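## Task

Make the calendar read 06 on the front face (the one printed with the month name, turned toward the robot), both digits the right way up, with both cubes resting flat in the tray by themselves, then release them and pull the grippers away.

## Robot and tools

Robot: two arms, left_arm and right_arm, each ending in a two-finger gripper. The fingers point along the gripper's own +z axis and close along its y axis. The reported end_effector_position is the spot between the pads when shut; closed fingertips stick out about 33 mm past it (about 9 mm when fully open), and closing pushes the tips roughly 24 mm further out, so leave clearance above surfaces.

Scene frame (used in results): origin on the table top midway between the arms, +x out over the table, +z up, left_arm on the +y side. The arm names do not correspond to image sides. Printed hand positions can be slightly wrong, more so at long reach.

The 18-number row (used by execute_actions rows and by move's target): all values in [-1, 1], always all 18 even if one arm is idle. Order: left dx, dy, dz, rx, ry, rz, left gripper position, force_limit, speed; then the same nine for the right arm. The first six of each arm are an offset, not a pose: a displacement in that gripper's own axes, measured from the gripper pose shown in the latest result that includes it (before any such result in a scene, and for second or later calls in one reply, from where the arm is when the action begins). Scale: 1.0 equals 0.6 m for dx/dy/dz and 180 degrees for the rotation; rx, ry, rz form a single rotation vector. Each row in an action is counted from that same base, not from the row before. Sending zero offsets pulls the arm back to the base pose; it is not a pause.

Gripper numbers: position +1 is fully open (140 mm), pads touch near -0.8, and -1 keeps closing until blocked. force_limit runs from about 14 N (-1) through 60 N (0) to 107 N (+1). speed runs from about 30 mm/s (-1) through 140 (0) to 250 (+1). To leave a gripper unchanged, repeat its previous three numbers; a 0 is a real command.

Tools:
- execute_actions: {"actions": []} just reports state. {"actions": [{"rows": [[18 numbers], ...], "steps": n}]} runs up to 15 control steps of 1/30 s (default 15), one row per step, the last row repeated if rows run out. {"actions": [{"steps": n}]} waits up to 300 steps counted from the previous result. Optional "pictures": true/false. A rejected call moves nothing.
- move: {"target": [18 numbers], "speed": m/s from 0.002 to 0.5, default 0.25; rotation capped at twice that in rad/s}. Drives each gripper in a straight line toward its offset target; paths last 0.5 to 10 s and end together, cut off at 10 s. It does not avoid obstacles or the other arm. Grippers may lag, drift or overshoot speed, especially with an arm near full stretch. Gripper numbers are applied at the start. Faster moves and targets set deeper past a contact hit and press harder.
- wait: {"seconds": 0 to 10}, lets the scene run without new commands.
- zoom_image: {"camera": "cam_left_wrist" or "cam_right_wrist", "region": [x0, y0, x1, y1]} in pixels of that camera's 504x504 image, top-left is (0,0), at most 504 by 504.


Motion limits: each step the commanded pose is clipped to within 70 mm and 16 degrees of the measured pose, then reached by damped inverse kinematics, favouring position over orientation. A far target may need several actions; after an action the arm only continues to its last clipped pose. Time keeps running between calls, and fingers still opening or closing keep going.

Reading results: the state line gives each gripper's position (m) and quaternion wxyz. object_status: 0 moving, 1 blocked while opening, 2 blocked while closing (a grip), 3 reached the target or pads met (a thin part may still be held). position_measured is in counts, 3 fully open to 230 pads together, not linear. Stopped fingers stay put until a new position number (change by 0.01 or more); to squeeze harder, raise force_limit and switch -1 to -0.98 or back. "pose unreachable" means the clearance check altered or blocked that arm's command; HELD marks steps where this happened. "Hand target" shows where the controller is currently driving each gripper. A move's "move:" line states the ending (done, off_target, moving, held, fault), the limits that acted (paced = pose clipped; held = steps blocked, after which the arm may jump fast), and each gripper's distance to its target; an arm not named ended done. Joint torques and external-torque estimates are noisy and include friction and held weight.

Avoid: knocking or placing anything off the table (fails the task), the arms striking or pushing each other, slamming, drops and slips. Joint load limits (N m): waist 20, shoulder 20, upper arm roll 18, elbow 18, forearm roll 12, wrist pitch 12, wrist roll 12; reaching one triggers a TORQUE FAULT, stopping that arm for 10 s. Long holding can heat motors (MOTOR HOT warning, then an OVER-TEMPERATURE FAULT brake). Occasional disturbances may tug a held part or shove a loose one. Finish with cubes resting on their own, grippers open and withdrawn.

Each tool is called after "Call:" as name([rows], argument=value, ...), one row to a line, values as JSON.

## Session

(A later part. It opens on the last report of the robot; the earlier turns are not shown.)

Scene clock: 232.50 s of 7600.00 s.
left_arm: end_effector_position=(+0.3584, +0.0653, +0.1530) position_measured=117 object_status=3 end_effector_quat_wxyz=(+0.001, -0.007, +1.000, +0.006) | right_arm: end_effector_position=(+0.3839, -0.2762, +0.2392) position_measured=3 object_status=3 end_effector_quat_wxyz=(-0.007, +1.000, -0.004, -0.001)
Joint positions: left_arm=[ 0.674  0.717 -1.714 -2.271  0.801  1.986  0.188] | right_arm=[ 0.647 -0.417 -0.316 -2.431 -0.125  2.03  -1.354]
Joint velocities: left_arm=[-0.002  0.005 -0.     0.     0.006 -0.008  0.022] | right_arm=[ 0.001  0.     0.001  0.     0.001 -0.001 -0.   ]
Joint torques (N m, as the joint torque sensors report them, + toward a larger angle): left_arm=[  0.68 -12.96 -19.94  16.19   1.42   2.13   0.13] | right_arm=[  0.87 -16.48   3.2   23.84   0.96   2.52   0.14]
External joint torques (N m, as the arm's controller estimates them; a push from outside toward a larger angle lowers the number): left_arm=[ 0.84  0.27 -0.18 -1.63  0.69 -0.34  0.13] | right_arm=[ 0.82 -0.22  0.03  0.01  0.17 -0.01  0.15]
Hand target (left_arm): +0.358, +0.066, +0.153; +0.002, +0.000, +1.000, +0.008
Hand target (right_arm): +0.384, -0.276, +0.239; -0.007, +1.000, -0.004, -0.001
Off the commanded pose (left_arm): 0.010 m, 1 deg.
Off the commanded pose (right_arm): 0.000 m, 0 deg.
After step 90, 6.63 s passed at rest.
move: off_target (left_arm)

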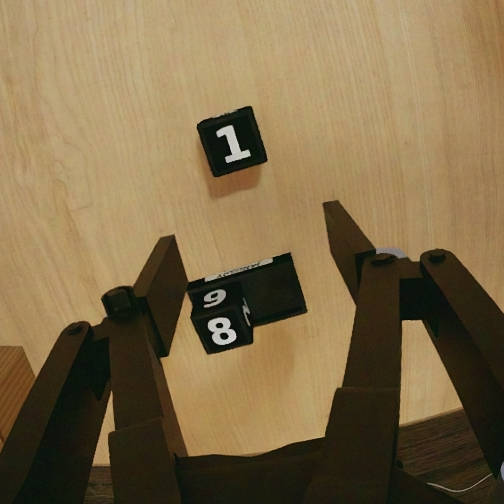

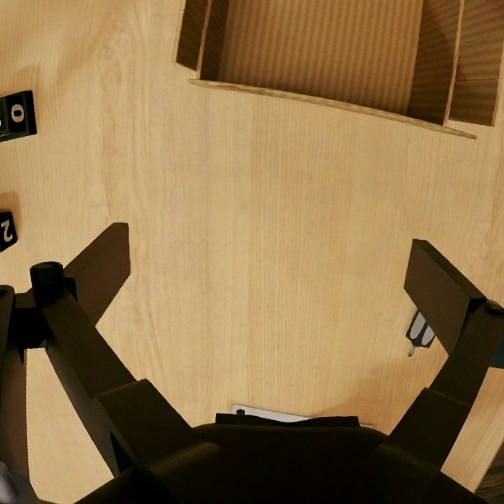

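Call:
move(target=[0.13,0,0.03,0,0,0,0.1,-0.5,0,0,0,0,0,0,0,1,0,0])

Call:
zoom_image(camera="cam_left_wrist", region=[170,140,330,300])

Scene clock: 237.30 s of 7600.00 s.
left_arm: end_effector_position=(+0.2818, +0.0662, +0.1337) position_measured=117 object_status=3 end_effector_quat_wxyz=(+0.002, -0.000, +1.000, +0.008) | right_arm: end_effector_position=(+0.3839, -0.2762, +0.2392) position_measured=3 object_status=3 end_effector_quat_wxyz=(-0.007, +1.000, -0.004, -0.001)
Joint positions: left_arm=[ 0.75   0.693 -1.838 -2.455  0.79   2.064  0.071] | right_arm=[ 0.647 -0.417 -0.316 -2.431 -0.125  2.03  -1.354]
Joint velocities: left_arm=[ 0.002 -0.002 -0.001 -0.002 -0.004  0.01  -0.026] | right_arm=[ 0.001 -0.001  0.     0.     0.    -0.     0.   ]
Joint torques (N m, as the joint torque sensors report them, + toward a larger angle): left_arm=[  1.3   -9.09 -17.57  16.45   0.     2.76  -0.39] | right_arm=[  0.63 -16.57   2.9   24.44   0.96   2.55   0.14]
External joint torques (N m, as the arm's controller estimates them; a push from outside toward a larger angle lowers the number): left_arm=[ 1.21 -1.47 -0.4  -1.51 -0.69  0.32 -0.39] | right_arm=[ 0.62 -0.26 -0.22  0.58  0.17  0.02  0.14]
Hand target (left_arm): +0.281, +0.066, +0.134; +0.002, -0.007, +1.000, +0.007
Hand target (right_arm): +0.384, -0.276, +0.239; -0.007, +1.000, -0.004, -0.001
Off the commanded pose (left_arm): 0.002 m, 1 deg.
Off the commanded pose (right_arm): 0.000 m, 0 deg.
After step 90, 0.70 s passed at rest.
move: done

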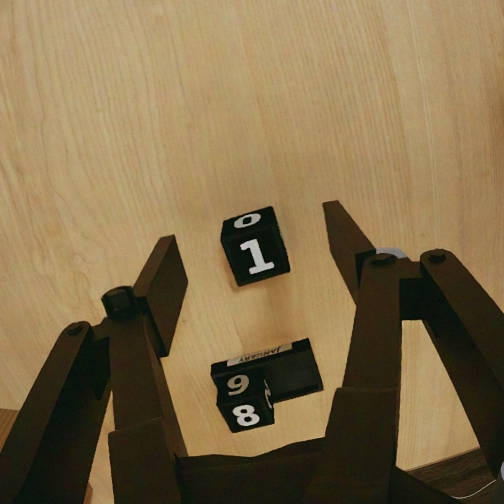

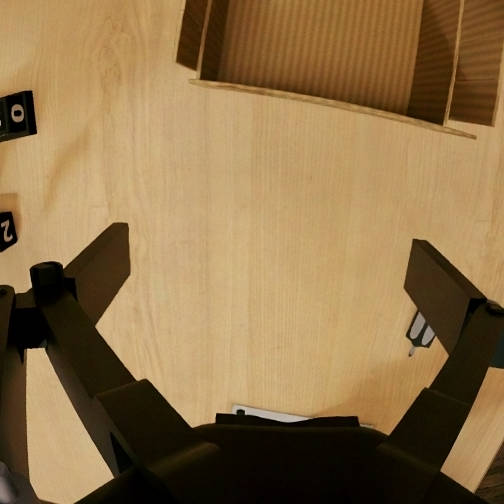

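Region (170, 140, 330, 300) of cam_left_wrist's 504x504 image, scaled by 3.150, with more detail than that image has.

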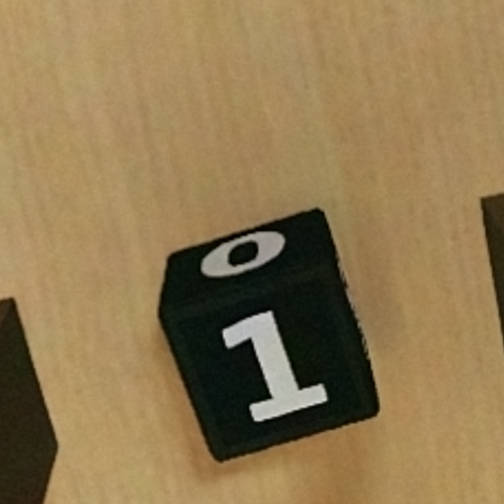

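Call:
move(target=[-0.067,-0.025,0.03,0,0,-0.53,0.1,-0.5,0,0,0,0,0,0,0,1,0,0])

Call:
move(target=[0,0,0.09,0,0,0,0.1,-0.5,0,0,0,0,0,0,0,1,0,0], speed=0.08)

Scene clock: 250.67 s of 7600.00 s.
left_arm: end_effector_position=(+0.3223, +0.0528, +0.1144) position_measured=117 object_status=3 end_effector_quat_wxyz=(-0.005, +0.738, -0.675, -0.008) | right_arm: end_effector_position=(+0.3839, -0.2762, +0.2392) position_measured=3 object_status=3 end_effector_quat_wxyz=(-0.007, +1.000, -0.004, -0.001)
Joint positions: left_arm=[ 1.004  0.09  -1.988 -2.404  0.126  2.347 -1.046] | right_arm=[ 0.647 -0.417 -0.316 -2.431 -0.125  2.03  -1.354]
Joint velocities: left_arm=[ 0.007  0.001 -0.009 -0.002  0.004  0.005 -0.035] | right_arm=[-0.001  0.001 -0.001 -0.002 -0.    -0.001 -0.   ]
Joint torques (N m, as the joint torque sensors report them, + toward a larger angle): left_arm=[ 1.24  8.93 -3.54 20.28  1.35  2.88 -0.39] | right_arm=[  0.78 -16.51   3.15  24.08   0.96   2.56   0.15]
External joint torques (N m, as the arm's controller estimates them; a push from outside toward a larger angle lowers the number): left_arm=[ 1.33  0.16 -1.07 -1.11  0.75  0.4  -0.39] | right_arm=[ 0.87 -0.28  0.15  0.32  0.17  0.04  0.15]
Hand target (left_arm): +0.322, +0.053, +0.114; -0.005, +0.742, -0.670, -0.007
Hand target (right_arm): +0.384, -0.276, +0.239; -0.007, +1.000, -0.004, -0.001
Off the commanded pose (left_arm): 0.002 m, 1 deg.
Off the commanded pose (right_arm): 0.000 m, 0 deg.
After step 90, 6.17 s passed at rest.
move: done

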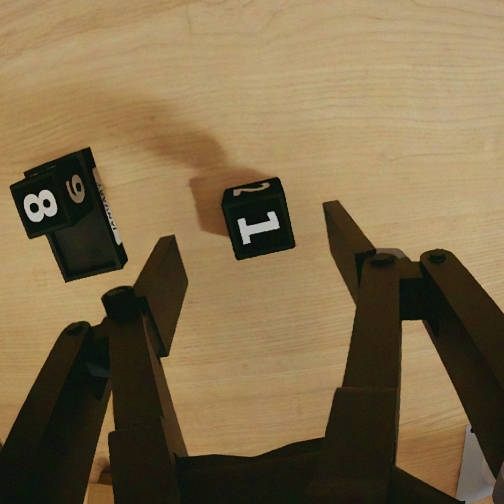

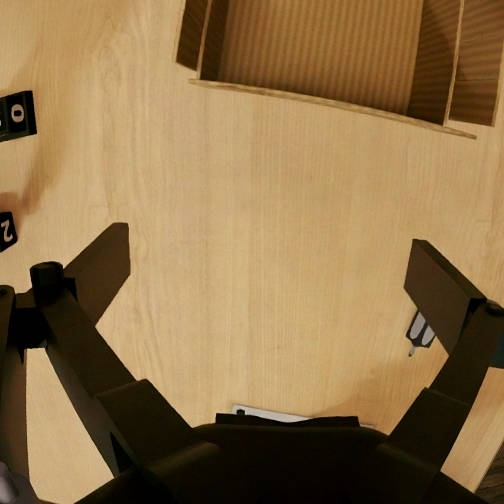

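Scene clock: 252.17 s of 7600.00 s.
left_arm: end_effector_position=(+0.3225, +0.0551, +0.0603) position_measured=117 object_status=3 end_effector_quat_wxyz=(-0.005, +0.743, -0.669, -0.009) | right_arm: end_effector_position=(+0.3839, -0.2762, +0.2392) position_measured=3 object_status=3 end_effector_quat_wxyz=(-0.007, +1.000, -0.004, -0.001)
Joint positions: left_arm=[ 1.077 -0.149 -2.07  -2.439 -0.202  2.483 -0.821] | right_arm=[ 0.647 -0.417 -0.316 -2.431 -0.125  2.03  -1.354]
Joint velocities: left_arm=[ 0.015  0.002 -0.014  0.001 -0.002 -0.     0.03 ] | right_arm=[-0.     0.     0.001  0.001 -0.001 -0.     0.001]
Joint torques (N m, as the joint torque sensors report them, + toward a larger angle): left_arm=[ 0.1  13.73  2.41 19.32 -0.14  2.66  0.22] | right_arm=[  0.6  -16.91   2.87  24.18   0.97   2.53   0.14]
External joint torques (N m, as the arm's controller estimates them; a push from outside toward a larger angle lowers the number): left_arm=[ 0.08 -1.68 -1.4  -0.03 -0.63  0.17  0.22] | right_arm=[ 0.61 -0.64 -0.24  0.35  0.18  0.    0.14]
Hand target (left_arm): +0.323, +0.054, +0.061; -0.005, +0.739, -0.674, -0.008
Hand target (right_arm): +0.384, -0.276, +0.239; -0.007, +1.000, -0.004, -0.001
Off the commanded pose (left_arm): 0.001 m, 1 deg.
Off the commanded pose (right_arm): 0.000 m, 0 deg.
move: done

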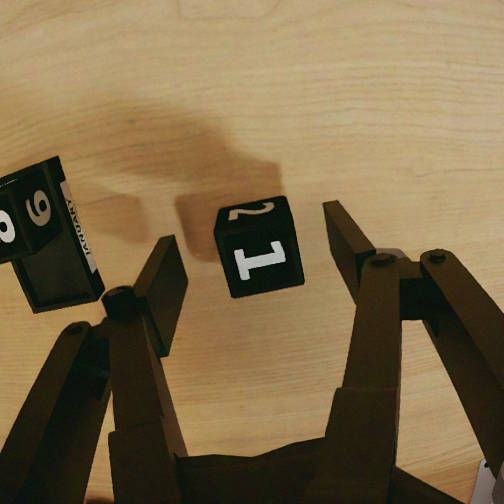

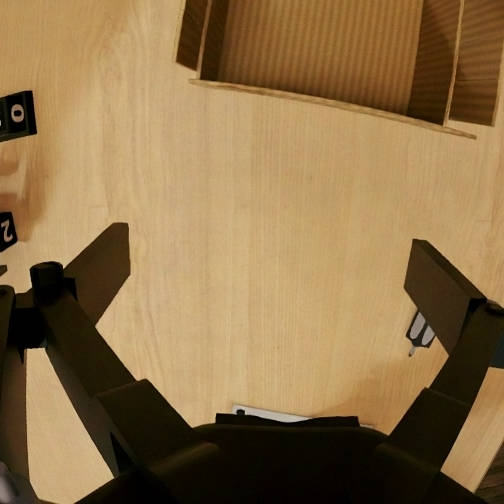

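Call:
move(target=[-0.007,0,0.028,0,0,0,0.1,-0.5,0,0,0,0,0,0,0,1,0,0], speed=0.04)

Call:
move(target=[0,0,0,0,0,0,-1,-0.5,0,0,0,0,0,0,0,1,0,0])

Call:
move(target=[0,0,-0.12,0,0,0,-1,-0.5,0,0,0,0,0,0,0,1,0,0], speed=0.08)

Call:
move(target=[-0.01,-0.22,0,0,0,0,-1,-0.5,0,0,0,0,0,0,0,1,0,0], speed=0.12)

Scene clock: 262.30 s of 7600.00 s.
left_arm: end_effector_position=(+0.3215, +0.0600, +0.0441) position_measured=117 object_status=3 end_effector_quat_wxyz=(-0.006, +0.747, -0.665, -0.010) | right_arm: end_effector_position=(+0.3839, -0.2762, +0.2392) position_measured=3 object_status=3 end_effector_quat_wxyz=(-0.007, +1.000, -0.004, -0.001)
Joint positions: left_arm=[ 1.121 -0.195 -2.119 -2.453 -0.271  2.515 -0.78 ] | right_arm=[ 0.647 -0.417 -0.316 -2.431 -0.125  2.03  -1.354]
Joint velocities: left_arm=[ 0.026 -0.001 -0.023  0.001 -0.013  0.017  0.033] | right_arm=[ 0.    -0.002  0.    -0.     0.002  0.001 -0.001]
Joint torques (N m, as the joint torque sensors report them, + toward a larger angle): left_arm=[ 1.11 15.27  4.34 17.4  -0.16  2.9   0.1 ] | right_arm=[  0.85 -16.71   3.05  24.34   0.96   2.54   0.16]
External joint torques (N m, as the arm's controller estimates them; a push from outside toward a larger angle lowers the number): left_arm=[ 1.11 -1.91 -0.43 -1.17 -0.63  0.43  0.1 ] | right_arm=[ 0.84 -0.36 -0.08  0.46  0.16  0.    0.16]
Hand target (left_arm): +0.322, +0.060, +0.044; -0.005, +0.743, -0.669, -0.009
Hand target (right_arm): +0.384, -0.276, +0.239; -0.007, +1.000, -0.004, -0.001
Off the commanded pose (left_arm): 0.001 m, 1 deg.
Off the commanded pose (right_arm): 0.000 m, 0 deg.
After step 90, 6.40 s passed at rest.
move: done

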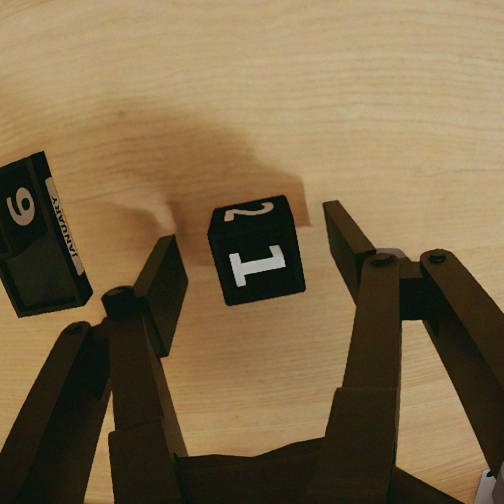

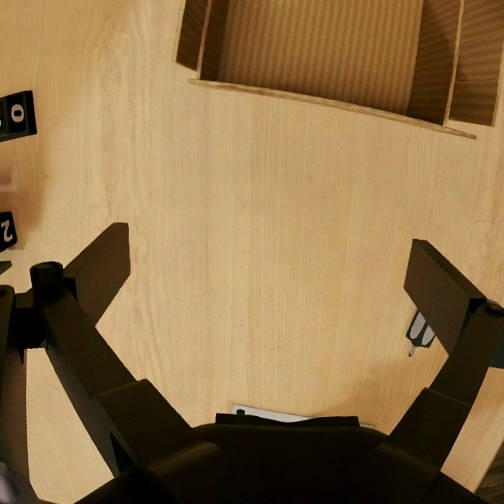

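Scene clock: 262.80 s of 7600.00 s.
left_arm: end_effector_position=(+0.3216, +0.0597, +0.0443) position_measured=173 object_status=2 end_effector_quat_wxyz=(-0.006, +0.747, -0.665, -0.010) | right_arm: end_effector_position=(+0.3839, -0.2762, +0.2392) position_measured=3 object_status=3 end_effector_quat_wxyz=(-0.007, +1.000, -0.004, -0.001)
Joint positions: left_arm=[ 1.121 -0.194 -2.119 -2.453 -0.271  2.516 -0.78 ] | right_arm=[ 0.647 -0.417 -0.316 -2.431 -0.125  2.03  -1.354]
Joint velocities: left_arm=[ 0.001  0.001 -0.     0.001  0.     0.    -0.001] | right_arm=[-0.001  0.    -0.001 -0.001  0.    -0.001 -0.001]
Joint torques (N m, as the joint torque sensors report them, + toward a larger angle): left_arm=[-0.03 15.64  4.6  17.72  0.52  2.47 -0.08] | right_arm=[  0.74 -16.55   3.12  24.21   0.96   2.53   0.13]
External joint torques (N m, as the arm's controller estimates them; a push from outside toward a larger angle lowers the number): left_arm=[-0.05 -1.57 -0.18 -0.91  0.05 -0.02 -0.08] | right_arm=[ 0.81 -0.22  0.1   0.35  0.17  0.    0.13]
Hand target (left_arm): +0.321, +0.060, +0.044; -0.006, +0.747, -0.665, -0.010
Hand target (right_arm): +0.384, -0.276, +0.239; -0.007, +1.000, -0.004, -0.001
Off the commanded pose (left_arm): 0.000 m, 0 deg.
Off the commanded pose (right_arm): 0.000 m, 0 deg.
move: done

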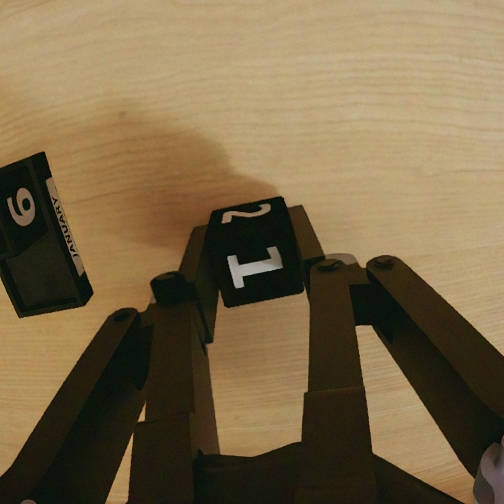

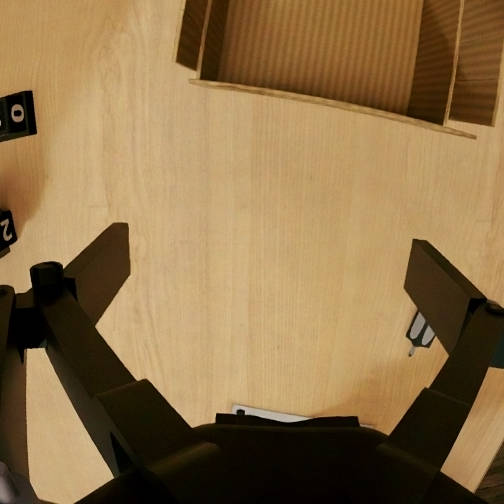

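Scene clock: 264.47 s of 7600.00 s.
left_arm: end_effector_position=(+0.3214, +0.0568, +0.1159) position_measured=173 object_status=2 end_effector_quat_wxyz=(-0.005, +0.741, -0.671, -0.009) | right_arm: end_effector_position=(+0.3839, -0.2762, +0.2392) position_measured=3 object_status=3 end_effector_quat_wxyz=(-0.007, +1.000, -0.004, -0.001)
Joint positions: left_arm=[ 1.091  0.098 -2.072 -2.412  0.131  2.341 -1.057] | right_arm=[ 0.647 -0.417 -0.316 -2.431 -0.125  2.03  -1.354]
Joint velocities: left_arm=[ 0.005  0.001 -0.006 -0.002  0.004  0.    -0.032] | right_arm=[-0.002 -0.001 -0.001 -0.     0.    -0.001 -0.   ]
Joint torques (N m, as the joint torque sensors report them, + toward a larger angle): left_arm=[ 1.43 10.36 -2.94 19.28  1.34  2.19 -0.37] | right_arm=[  0.77 -16.82   3.12  24.09   0.96   2.52   0.16]
External joint torques (N m, as the arm's controller estimates them; a push from outside toward a larger angle lowers the number): left_arm=[ 1.39 -0.4  -0.5  -2.11  0.75 -0.27 -0.37] | right_arm=[ 0.81 -0.59  0.06  0.29  0.17 -0.01  0.16]
Hand target (left_arm): +0.321, +0.058, +0.116; -0.006, +0.746, -0.666, -0.010
Hand target (right_arm): +0.384, -0.276, +0.239; -0.007, +1.000, -0.004, -0.001
Off the commanded pose (left_arm): 0.002 m, 1 deg.
Off the commanded pose (right_arm): 0.000 m, 0 deg.
move: done

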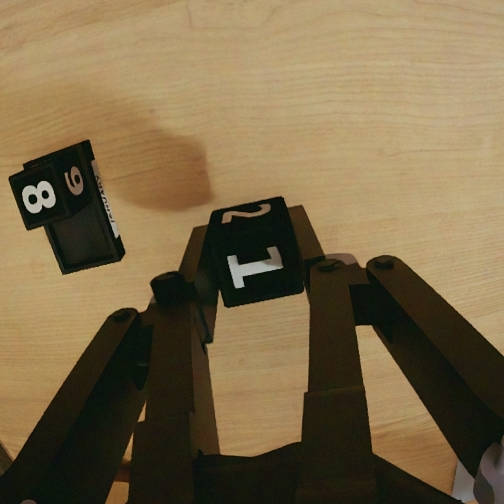

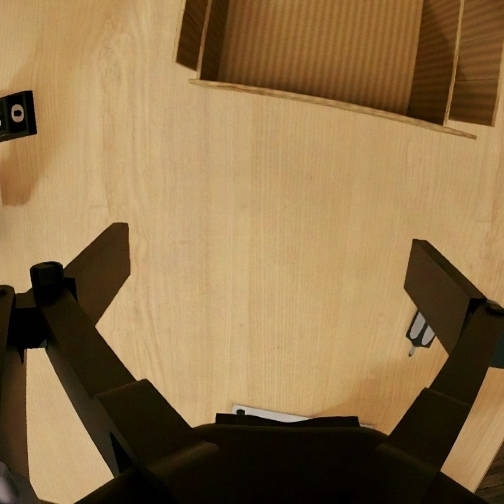

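Scene clock: 266.37 s of 7600.00 s.
left_arm: end_effector_position=(+0.4518, +0.0744, +0.1146) position_measured=173 object_status=2 end_effector_quat_wxyz=(-0.003, +0.748, -0.664, -0.009) | right_arm: end_effector_position=(+0.3839, -0.2762, +0.2392) position_measured=3 object_status=3 end_effector_quat_wxyz=(-0.007, +1.000, -0.004, -0.001)
Joint positions: left_arm=[ 1.46  -0.292 -2.208 -2.116 -0.295  2.253 -0.575] | right_arm=[ 0.647 -0.417 -0.316 -2.431 -0.125  2.03  -1.354]
Joint velocities: left_arm=[ 0.008  0.    -0.008  0.001 -0.    -0.006  0.029] | right_arm=[0.001 0.001 0.    0.    0.001 0.001 0.001]
Joint torques (N m, as the joint torque sensors report them, + toward a larger angle): left_arm=[ 0.92 23.65  7.07 22.29  1.01  2.1   0.25] | right_arm=[  0.83 -16.58   3.17  24.29   0.97   2.49   0.18]
External joint torques (N m, as the arm's controller estimates them; a push from outside toward a larger angle lowers the number): left_arm=[ 1.   -1.1  -0.3   0.91  0.38 -0.37  0.25] | right_arm=[ 0.83 -0.36  0.08  0.46  0.17 -0.04  0.18]
Hand target (left_arm): +0.452, +0.074, +0.115; -0.002, +0.743, -0.669, -0.010
Hand target (right_arm): +0.384, -0.276, +0.239; -0.007, +1.000, -0.004, -0.001
Off the commanded pose (left_arm): 0.002 m, 1 deg.
Off the commanded pose (right_arm): 0.000 m, 0 deg.
move: done

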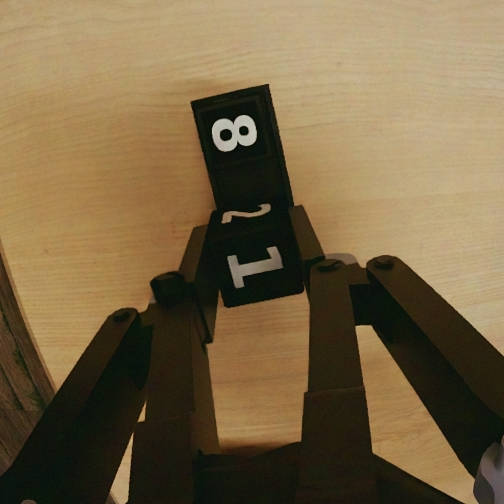

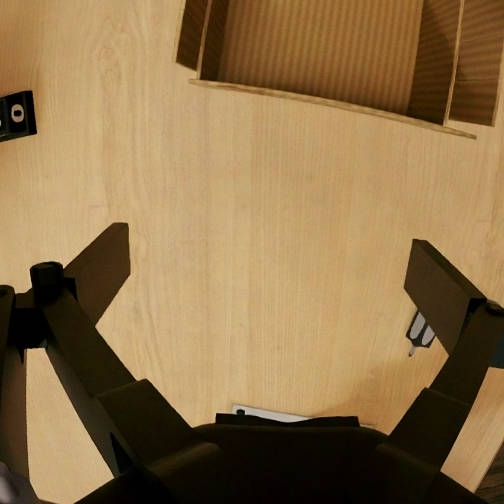

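Call:
move(target=[0.022,-0.003,0.02,0,0,0.008,-1,-0.5,0,0,0,0,0,0,0,1,0,0], speed=0.03)

Call:
move(target=[0,0,0.05,0,0,0,-1,-0.5,0,0,0,0,0,0,0,1,0,0], speed=0.02)

Call:
zoom_image(camera="cam_left_wrist", region=[130,60,380,310])

Scene clock: 277.17 s of 7600.00 s.
left_arm: end_effector_position=(+0.4538, +0.0630, +0.1020) position_measured=173 object_status=2 end_effector_quat_wxyz=(-0.003, +0.742, -0.670, -0.012) | right_arm: end_effector_position=(+0.3839, -0.2762, +0.2392) position_measured=3 object_status=3 end_effector_quat_wxyz=(-0.007, +1.000, -0.004, -0.001)
Joint positions: left_arm=[ 1.497 -0.345 -2.254 -2.086 -0.336  2.257 -0.546] | right_arm=[ 0.647 -0.417 -0.316 -2.431 -0.125  2.03  -1.354]
Joint velocities: left_arm=[ 0.013  0.001 -0.007  0.003 -0.003  0.002  0.013] | right_arm=[-0.     0.    -0.001 -0.001 -0.001 -0.     0.   ]
Joint torques (N m, as the joint torque sensors report them, + toward a larger angle): left_arm=[ 1.35 25.22  7.53 21.25  0.01  2.82  0.08] | right_arm=[  0.79 -16.64   3.01  23.92   0.95   2.54   0.16]
External joint torques (N m, as the arm's controller estimates them; a push from outside toward a larger angle lowers the number): left_arm=[ 1.28 -2.22 -1.07  0.17 -0.61  0.34  0.08] | right_arm=[ 0.83 -0.36 -0.05  0.13  0.16  0.02  0.16]
Hand target (left_arm): +0.455, +0.062, +0.102; -0.002, +0.740, -0.673, -0.009
Hand target (right_arm): +0.384, -0.276, +0.239; -0.007, +1.000, -0.004, -0.001
Off the commanded pose (left_arm): 0.002 m, 1 deg.
Off the commanded pose (right_arm): 0.000 m, 0 deg.
After step 90, 6.90 s passed at rest.
move: done

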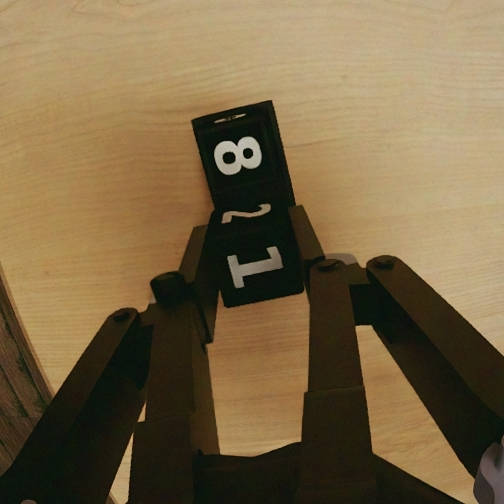

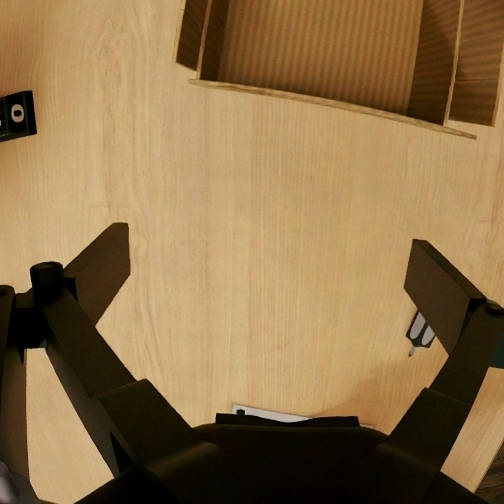

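Scene clock: 278.90 s of 7600.00 s.
left_arm: end_effector_position=(+0.4531, +0.0638, +0.0728) position_measured=173 object_status=2 end_effector_quat_wxyz=(-0.003, +0.744, -0.668, -0.013) | right_arm: end_effector_position=(+0.3839, -0.2762, +0.2392) position_measured=3 object_status=3 end_effector_quat_wxyz=(-0.007, +1.000, -0.004, -0.001)
Joint positions: left_arm=[ 1.541 -0.396 -2.307 -2.1   -0.386  2.309 -0.52 ] | right_arm=[ 0.647 -0.417 -0.316 -2.431 -0.125  2.03  -1.354]
Joint velocities: left_arm=[ 0.01   0.001 -0.009 -0.    -0.002  0.012  0.009] | right_arm=[-0.001  0.001 -0.001  0.001 -0.002  0.001 -0.001]
Joint torques (N m, as the joint torque sensors report them, + toward a larger angle): left_arm=[ 1.39 27.02  8.3  18.84 -0.14  2.91  0.16] | right_arm=[  0.88 -16.62   3.11  24.17   0.95   2.57   0.15]
External joint torques (N m, as the arm's controller estimates them; a push from outside toward a larger angle lowers the number): left_arm=[ 1.35 -2.41 -1.07 -1.35 -0.73  0.44  0.16] | right_arm=[ 0.94 -0.4   0.06  0.35  0.16  0.04  0.16]
Hand target (left_arm): +0.454, +0.064, +0.072; -0.003, +0.742, -0.670, -0.012
Hand target (right_arm): +0.384, -0.276, +0.239; -0.007, +1.000, -0.004, -0.001
Off the commanded pose (left_arm): 0.001 m, 0 deg.
Off the commanded pose (right_arm): 0.000 m, 0 deg.
move: done

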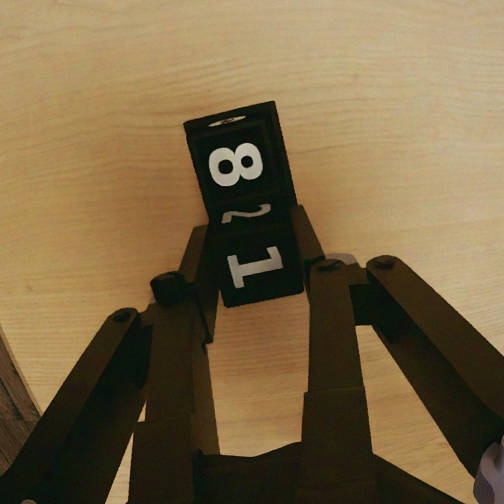

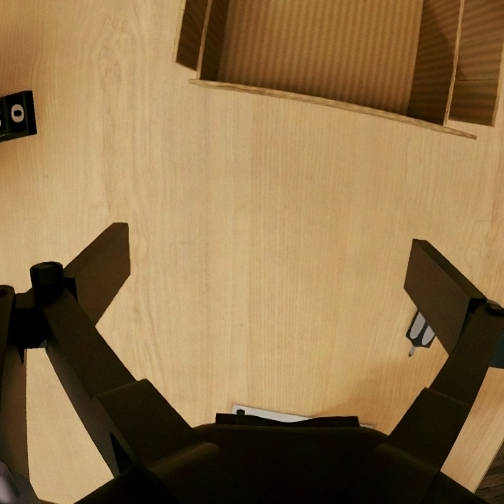

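Region (130, 60, 380, 310) of cam_left_wrist's 504x504 image, scaled by 2.016, with more detail than that image has.

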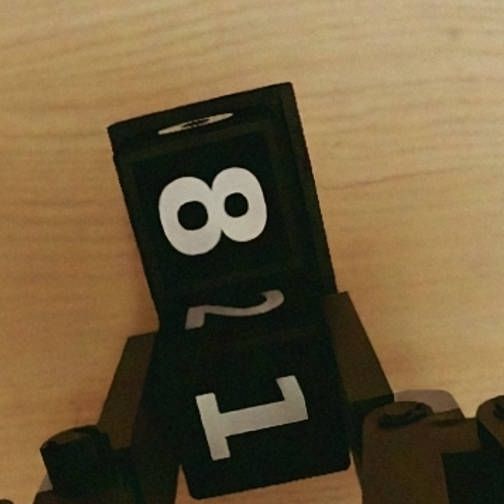

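Call:
move(target=[0.008,0.002,0.013,0,0,0.006,-1,-0.5,0,0,0,0,0,0,0,1,0,0], speed=0.01)

Call:
move(target=[0,0,0.013,0,0,0,-1,-0.5,0,0,0,0,0,0,0,1,0,0], speed=0.008)

Scene clock: 285.70 s of 7600.00 s.
left_arm: end_effector_position=(+0.4510, +0.0602, +0.0647) position_measured=173 object_status=2 end_effector_quat_wxyz=(-0.003, +0.740, -0.673, -0.015) | right_arm: end_effector_position=(+0.3839, -0.2762, +0.2392) position_measured=3 object_status=3 end_effector_quat_wxyz=(-0.007, +1.000, -0.004, -0.001)
Joint positions: left_arm=[ 1.557 -0.413 -2.331 -2.096 -0.396  2.318 -0.509] | right_arm=[ 0.647 -0.417 -0.316 -2.431 -0.125  2.03  -1.354]
Joint velocities: left_arm=[ 0.006 -0.    -0.006  0.002 -0.     0.003  0.006] | right_arm=[ 0.001 -0.001  0.001  0.    -0.001  0.    -0.   ]
Joint torques (N m, as the joint torque sensors report them, + toward a larger angle): left_arm=[ 1.56 27.88  8.18 20.23  0.04  2.99  0.1 ] | right_arm=[  0.71 -16.49   2.99  24.37   0.95   2.52   0.12]
External joint torques (N m, as the arm's controller estimates them; a push from outside toward a larger angle lowers the number): left_arm=[ 1.59 -2.36 -1.31  0.26 -0.55  0.53  0.1 ] | right_arm=[ 0.67 -0.17 -0.16  0.56  0.16 -0.01  0.12]
Hand target (left_arm): +0.452, +0.059, +0.065; -0.003, +0.738, -0.675, -0.013
Hand target (right_arm): +0.384, -0.276, +0.239; -0.007, +1.000, -0.004, -0.001
Off the commanded pose (left_arm): 0.002 m, 0 deg.
Off the commanded pose (right_arm): 0.000 m, 0 deg.
After step 90, 2.67 s passed at rest.
move: done

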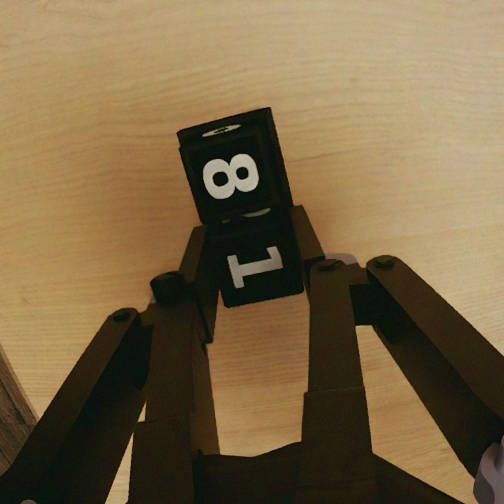

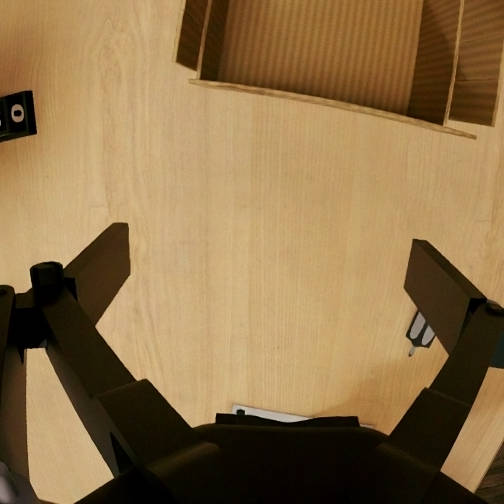

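Scene clock: 286.90 s of 7600.00 s.
left_arm: end_effector_position=(+0.4507, +0.0603, +0.0579) position_measured=173 object_status=2 end_effector_quat_wxyz=(-0.004, +0.741, -0.671, -0.016) | right_arm: end_effector_position=(+0.3839, -0.2762, +0.2392) position_measured=3 object_status=3 end_effector_quat_wxyz=(-0.007, +1.000, -0.004, -0.001)
Joint positions: left_arm=[ 1.567 -0.426 -2.344 -2.097 -0.407  2.329 -0.506] | right_arm=[ 0.647 -0.417 -0.316 -2.431 -0.125  2.03  -1.354]
Joint velocities: left_arm=[ 0.007 -0.    -0.004 -0.002  0.     0.005  0.002] | right_arm=[-0.001 -0.     0.     0.001 -0.001  0.001  0.001]
Joint torques (N m, as the joint torque sensors report them, + toward a larger angle): left_arm=[ 0.64 28.1   8.41 18.58 -0.05  2.79  0.2 ] | right_arm=[  0.7  -16.59   2.97  24.09   0.96   2.55   0.14]
External joint torques (N m, as the arm's controller estimates them; a push from outside toward a larger angle lowers the number): left_arm=[ 0.41 -2.56 -1.43 -1.07 -0.63  0.34  0.2 ] | right_arm=[ 0.72 -0.26 -0.12  0.23  0.17  0.01  0.14]
Hand target (left_arm): +0.451, +0.060, +0.057; -0.004, +0.740, -0.673, -0.015
Hand target (right_arm): +0.384, -0.276, +0.239; -0.007, +1.000, -0.004, -0.001
Off the commanded pose (left_arm): 0.001 m, 0 deg.
Off the commanded pose (right_arm): 0.000 m, 0 deg.
move: done

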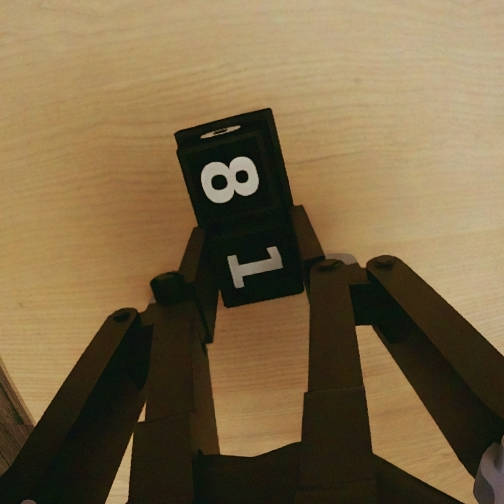

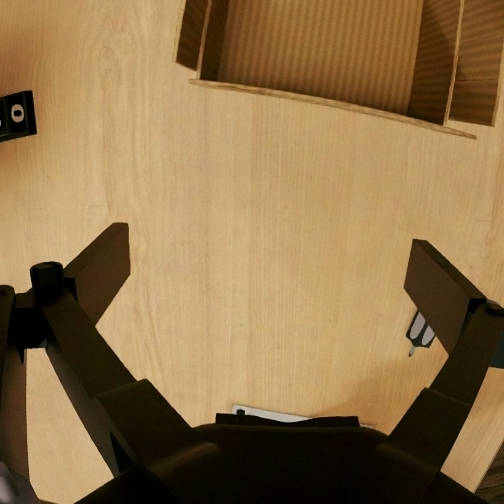

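Call:
move(target=[0.002,-0.005,-0.004,0,0,0,-1,-0.5,0,0,0,0,0,0,0,1,0,0], speed=0.008)

Call:
move(target=[0,0,0.011,0,0,0,-1,-0.5,0,0,0,0,0,0,0,1,0,0], speed=0.008)

Scene clock: 295.13 s of 7600.00 s.
left_arm: end_effector_position=(+0.4534, +0.0586, +0.0602) position_measured=173 object_status=2 end_effector_quat_wxyz=(-0.004, +0.741, -0.671, -0.015) | right_arm: end_effector_position=(+0.3839, -0.2762, +0.2392) position_measured=3 object_status=3 end_effector_quat_wxyz=(-0.007, +1.000, -0.004, -0.001)
Joint positions: left_arm=[ 1.571 -0.428 -2.344 -2.087 -0.407  2.323 -0.506] | right_arm=[ 0.647 -0.417 -0.316 -2.431 -0.125  2.03  -1.354]
Joint velocities: left_arm=[ 0.    -0.002 -0.001  0.002 -0.    -0.006 -0.   ] | right_arm=[ 0.    -0.001  0.001  0.001 -0.     0.     0.001]
Joint torques (N m, as the joint torque sensors report them, + toward a larger angle): left_arm=[ 1.07 28.    9.67 20.79  0.65  2.17 -0.03] | right_arm=[  0.78 -16.64   2.8   24.19   0.95   2.52   0.13]
External joint torques (N m, as the arm's controller estimates them; a push from outside toward a larger angle lowers the number): left_arm=[ 1.11 -2.78  0.03  1.01  0.07 -0.28 -0.03] | right_arm=[ 0.79 -0.28 -0.3   0.29  0.16 -0.02  0.13]
Hand target (left_arm): +0.454, +0.059, +0.060; -0.004, +0.741, -0.671, -0.016
Hand target (right_arm): +0.384, -0.276, +0.239; -0.007, +1.000, -0.004, -0.001
Off the commanded pose (left_arm): 0.001 m, 0 deg.
Off the commanded pose (right_arm): 0.000 m, 0 deg.
After step 90, 4.53 s passed at rest.
move: done

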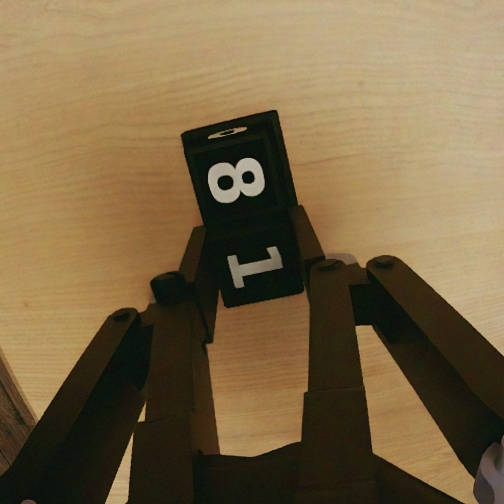

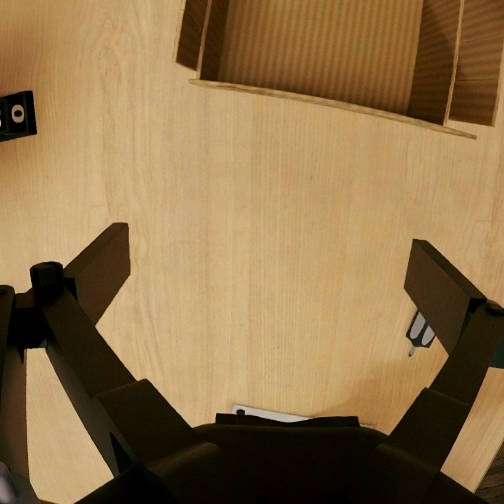

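Scene clock: 296.17 s of 7600.00 s.
left_arm: end_effector_position=(+0.4531, +0.0587, +0.0545) position_measured=173 object_status=2 end_effector_quat_wxyz=(-0.004, +0.742, -0.670, -0.015) | right_arm: end_effector_position=(+0.3839, -0.2762, +0.2392) position_measured=3 object_status=3 end_effector_quat_wxyz=(-0.007, +1.000, -0.004, -0.001)
Joint positions: left_arm=[ 1.579 -0.439 -2.355 -2.087 -0.415  2.331 -0.505] | right_arm=[ 0.647 -0.417 -0.316 -2.431 -0.125  2.03  -1.354]
Joint velocities: left_arm=[ 0.006 -0.    -0.004 -0.     0.     0.004  0.   ] | right_arm=[-0.001 -0.001 -0.001  0.    -0.    -0.001 -0.   ]
Joint torques (N m, as the joint torque sensors report them, + toward a larger angle): left_arm=[ 0.89 28.95  8.3  18.36 -0.07  2.97  0.16] | right_arm=[  0.88 -16.68   3.03  24.44   0.91   2.53   0.18]
External joint torques (N m, as the arm's controller estimates them; a push from outside toward a larger angle lowers the number): left_arm=[ 0.97 -2.35 -1.48 -1.37 -0.65  0.51  0.16] | right_arm=[ 0.93 -0.36 -0.03  0.59  0.13 -0.01  0.18]
Hand target (left_arm): +0.453, +0.059, +0.054; -0.004, +0.741, -0.671, -0.015
Hand target (right_arm): +0.384, -0.276, +0.239; -0.007, +1.000, -0.004, -0.001
Off the commanded pose (left_arm): 0.001 m, 0 deg.
Off the commanded pose (right_arm): 0.000 m, 0 deg.
move: done

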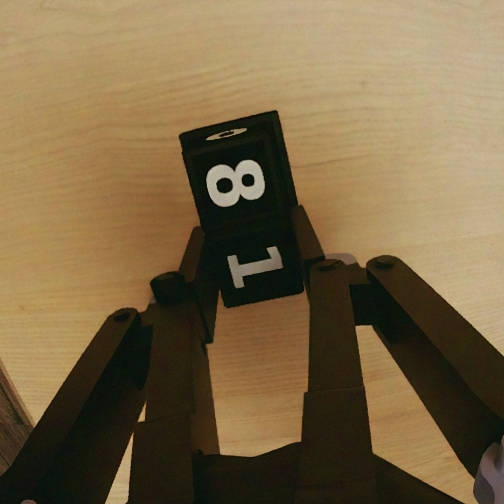

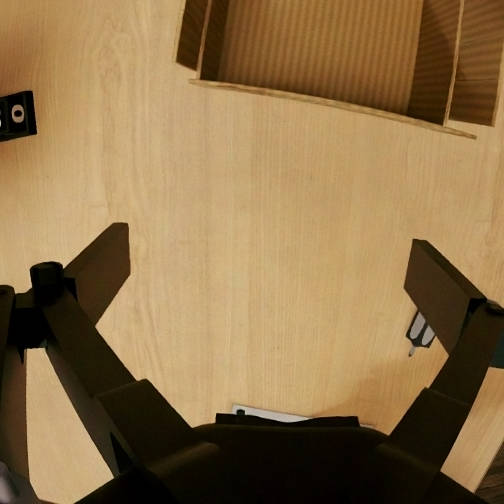

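Call:
move(target=[0,0,0.006,0,0,0,-1,-0.5,0,0,0,0,0,0,0,1,0,0], speed=0.006)

Call:
move(target=[0,0,0,0,0,0,0.1,-0.5,0,0,0,0,0,0,0,1,0,0])

Call:
move(target=[0,0,-0.12,0,0,0,0.1,-0.5,0,0,0,0,0,0,0,1,0,0], speed=0.1)

Call:
move(target=[-0.04,0.13,-0.05,0,0,0.3,0.1,-0.5,0,0,0,0,0,0,0,1,0,0])

Scene clock: 302.37 s of 7600.00 s.
left_arm: end_effector_position=(+0.4532, +0.0586, +0.0525) position_measured=173 object_status=2 end_effector_quat_wxyz=(-0.004, +0.743, -0.669, -0.015) | right_arm: end_effector_position=(+0.3839, -0.2762, +0.2392) position_measured=3 object_status=3 end_effector_quat_wxyz=(-0.007, +1.000, -0.004, -0.001)
Joint positions: left_arm=[ 1.582 -0.443 -2.358 -2.088 -0.419  2.335 -0.504] | right_arm=[ 0.647 -0.417 -0.316 -2.431 -0.125  2.03  -1.354]
Joint velocities: left_arm=[ 0.001 -0.     0.    -0.     0.     0.002  0.   ] | right_arm=[ 0.    -0.     0.     0.    -0.    -0.001  0.002]
Joint torques (N m, as the joint torque sensors report them, + toward a larger angle): left_arm=[ 1.41 28.1   8.13 18.69 -0.15  2.87  0.08] | right_arm=[  0.74 -16.72   3.24  24.37   0.95   2.5    0.16]
External joint torques (N m, as the arm's controller estimates them; a push from outside toward a larger angle lowers the number): left_arm=[ 1.31 -3.25 -1.86 -0.91 -0.73  0.41  0.08] | right_arm=[ 0.77 -0.37  0.15  0.5   0.16 -0.03  0.17]
Hand target (left_arm): +0.453, +0.059, +0.051; -0.004, +0.742, -0.670, -0.015
Hand target (right_arm): +0.384, -0.276, +0.239; -0.007, +1.000, -0.004, -0.001
Off the commanded pose (left_arm): 0.002 m, 0 deg.
Off the commanded pose (right_arm): 0.000 m, 0 deg.
After step 90, 2.40 s passed at rest.
move: done

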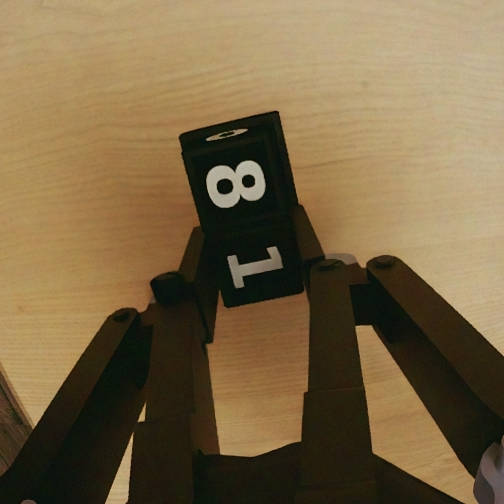

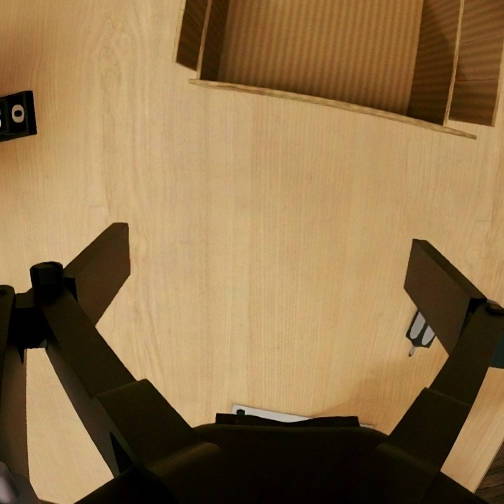

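Scene clock: 302.87 s of 7600.00 s.
left_arm: end_effector_position=(+0.4532, +0.0586, +0.0525) position_measured=117 object_status=3 end_effector_quat_wxyz=(-0.004, +0.743, -0.669, -0.015) | right_arm: end_effector_position=(+0.3839, -0.2762, +0.2392) position_measured=3 object_status=3 end_effector_quat_wxyz=(-0.007, +1.000, -0.004, -0.001)
Joint positions: left_arm=[ 1.582 -0.443 -2.358 -2.088 -0.419  2.335 -0.504] | right_arm=[ 0.647 -0.417 -0.316 -2.431 -0.125  2.03  -1.354]
Joint velocities: left_arm=[-0.002 -0.002 -0.001 -0.     0.    -0.001 -0.001] | right_arm=[-0.    -0.001 -0.001 -0.     0.001 -0.001 -0.   ]
Joint torques (N m, as the joint torque sensors report them, + toward a larger angle): left_arm=[ 0.21 29.64  9.68 19.09  0.6   2.52 -0.11] | right_arm=[  0.84 -16.46   2.89  24.28   0.93   2.55   0.15]
External joint torques (N m, as the arm's controller estimates them; a push from outside toward a larger angle lowers the number): left_arm=[ 0.3  -1.65 -0.11 -0.47  0.03  0.07 -0.11] | right_arm=[ 0.89 -0.1  -0.16  0.39  0.14  0.01  0.15]
Hand target (left_arm): +0.453, +0.059, +0.053; -0.004, +0.743, -0.669, -0.015
Hand target (right_arm): +0.384, -0.276, +0.239; -0.007, +1.000, -0.004, -0.001
Off the commanded pose (left_arm): 0.000 m, 0 deg.
Off the commanded pose (right_arm): 0.000 m, 0 deg.
move: done

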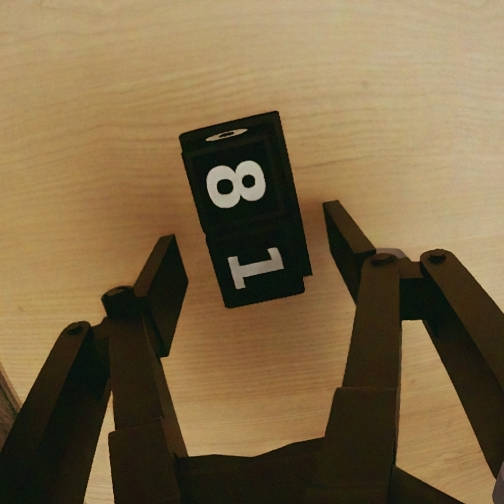

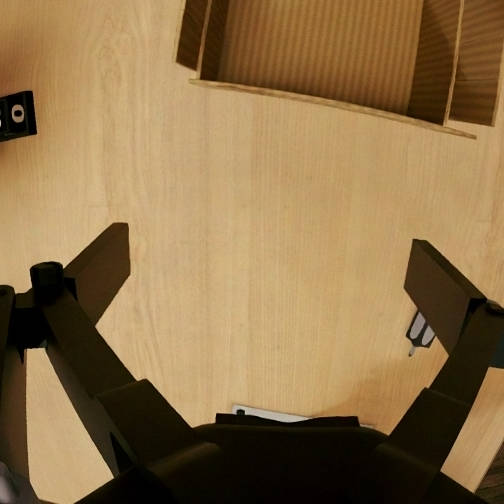

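Scene clock: 304.10 s of 7600.00 s.
left_arm: end_effector_position=(+0.4542, +0.0558, +0.1242) position_measured=117 object_status=3 end_effector_quat_wxyz=(-0.003, +0.739, -0.673, -0.013) | right_arm: end_effector_position=(+0.3839, -0.2762, +0.2392) position_measured=3 object_status=3 end_effector_quat_wxyz=(-0.007, +1.000, -0.004, -0.001)
Joint positions: left_arm=[ 1.493 -0.317 -2.252 -2.047 -0.295  2.204 -0.575] | right_arm=[ 0.647 -0.417 -0.316 -2.431 -0.125  2.03  -1.354]
Joint velocities: left_arm=[-0.006  0.     0.007  0.    -0.    -0.012 -0.018] | right_arm=[ 0.002  0.001  0.    -0.    -0.001 -0.001  0.   ]
Joint torques (N m, as the joint torque sensors report them, + toward a larger angle): left_arm=[-0.84 24.94  8.63 21.68  1.3   2.1  -0.33] | right_arm=[  0.52 -16.37   3.    24.26   0.95   2.51   0.14]
External joint torques (N m, as the arm's controller estimates them; a push from outside toward a larger angle lowers the number): left_arm=[-0.96 -2.18  0.65 -0.01  0.65 -0.36 -0.33] | right_arm=[ 0.45 -0.19 -0.17  0.54  0.16  0.    0.14]
Hand target (left_arm): +0.454, +0.057, +0.124; -0.004, +0.742, -0.670, -0.015
Hand target (right_arm): +0.384, -0.276, +0.239; -0.007, +1.000, -0.004, -0.001
Off the commanded pose (left_arm): 0.001 m, 1 deg.
Off the commanded pose (right_arm): 0.000 m, 0 deg.
move: done

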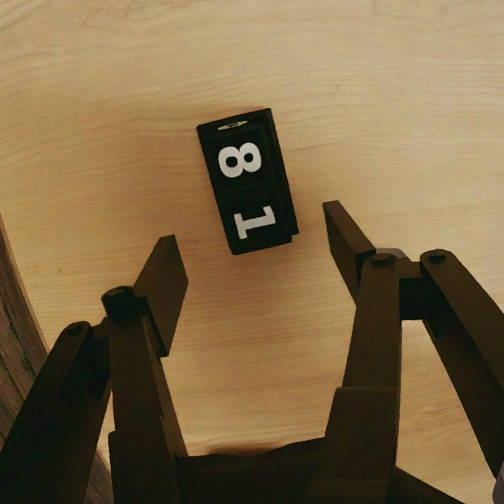

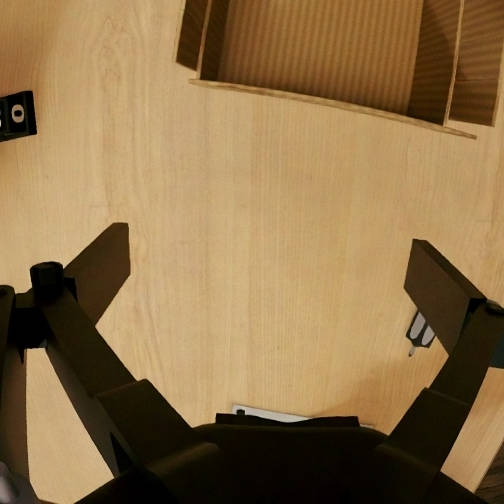

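Scene clock: 306.83 s of 7600.00 s.
left_arm: end_effector_position=(+0.3746, +0.0719, +0.1546) position_measured=117 object_status=3 end_effector_quat_wxyz=(-0.001, -0.358, +0.934, +0.013) | right_arm: end_effector_position=(+0.3839, -0.2762, +0.2392) position_measured=3 object_status=3 end_effector_quat_wxyz=(-0.007, +1.000, -0.004, -0.001)
Joint positions: left_arm=[ 1.453  0.048 -2.337 -2.281  0.054  2.222  0.038] | right_arm=[ 0.647 -0.417 -0.316 -2.431 -0.125  2.03  -1.354]
Joint velocities: left_arm=[-0.001 -0.001 -0.     0.    -0.    -0.001  0.031] | right_arm=[-0.     0.     0.001 -0.     0.     0.001 -0.   ]
Joint torques (N m, as the joint torque sensors report them, + toward a larger angle): left_arm=[ 0.02 17.37 -0.41 21.51  0.68  2.19  0.15] | right_arm=[  0.59 -16.7    2.85  24.48   0.97   2.55   0.16]
External joint torques (N m, as the arm's controller estimates them; a push from outside toward a larger angle lowers the number): left_arm=[-0.02 -1.46  0.61 -1.05  0.06 -0.24  0.15] | right_arm=[ 0.64 -0.43 -0.21  0.65  0.19  0.02  0.16]
Hand target (left_arm): +0.374, +0.073, +0.154; -0.002, -0.351, +0.936, +0.015
Hand target (right_arm): +0.384, -0.276, +0.239; -0.007, +1.000, -0.004, -0.001
Off the commanded pose (left_arm): 0.001 m, 1 deg.
Off the commanded pose (right_arm): 0.000 m, 0 deg.
move: done

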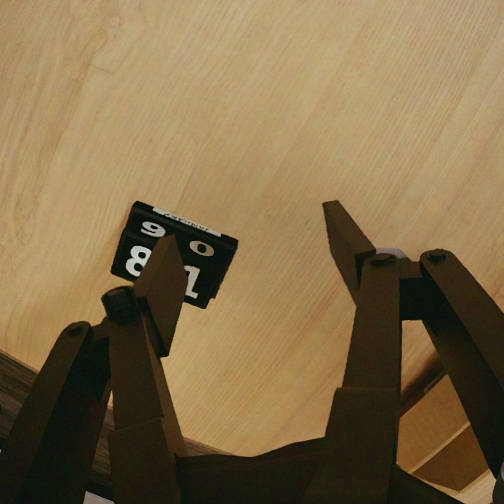

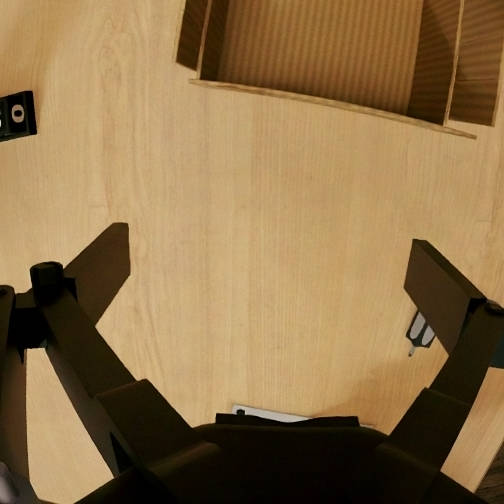

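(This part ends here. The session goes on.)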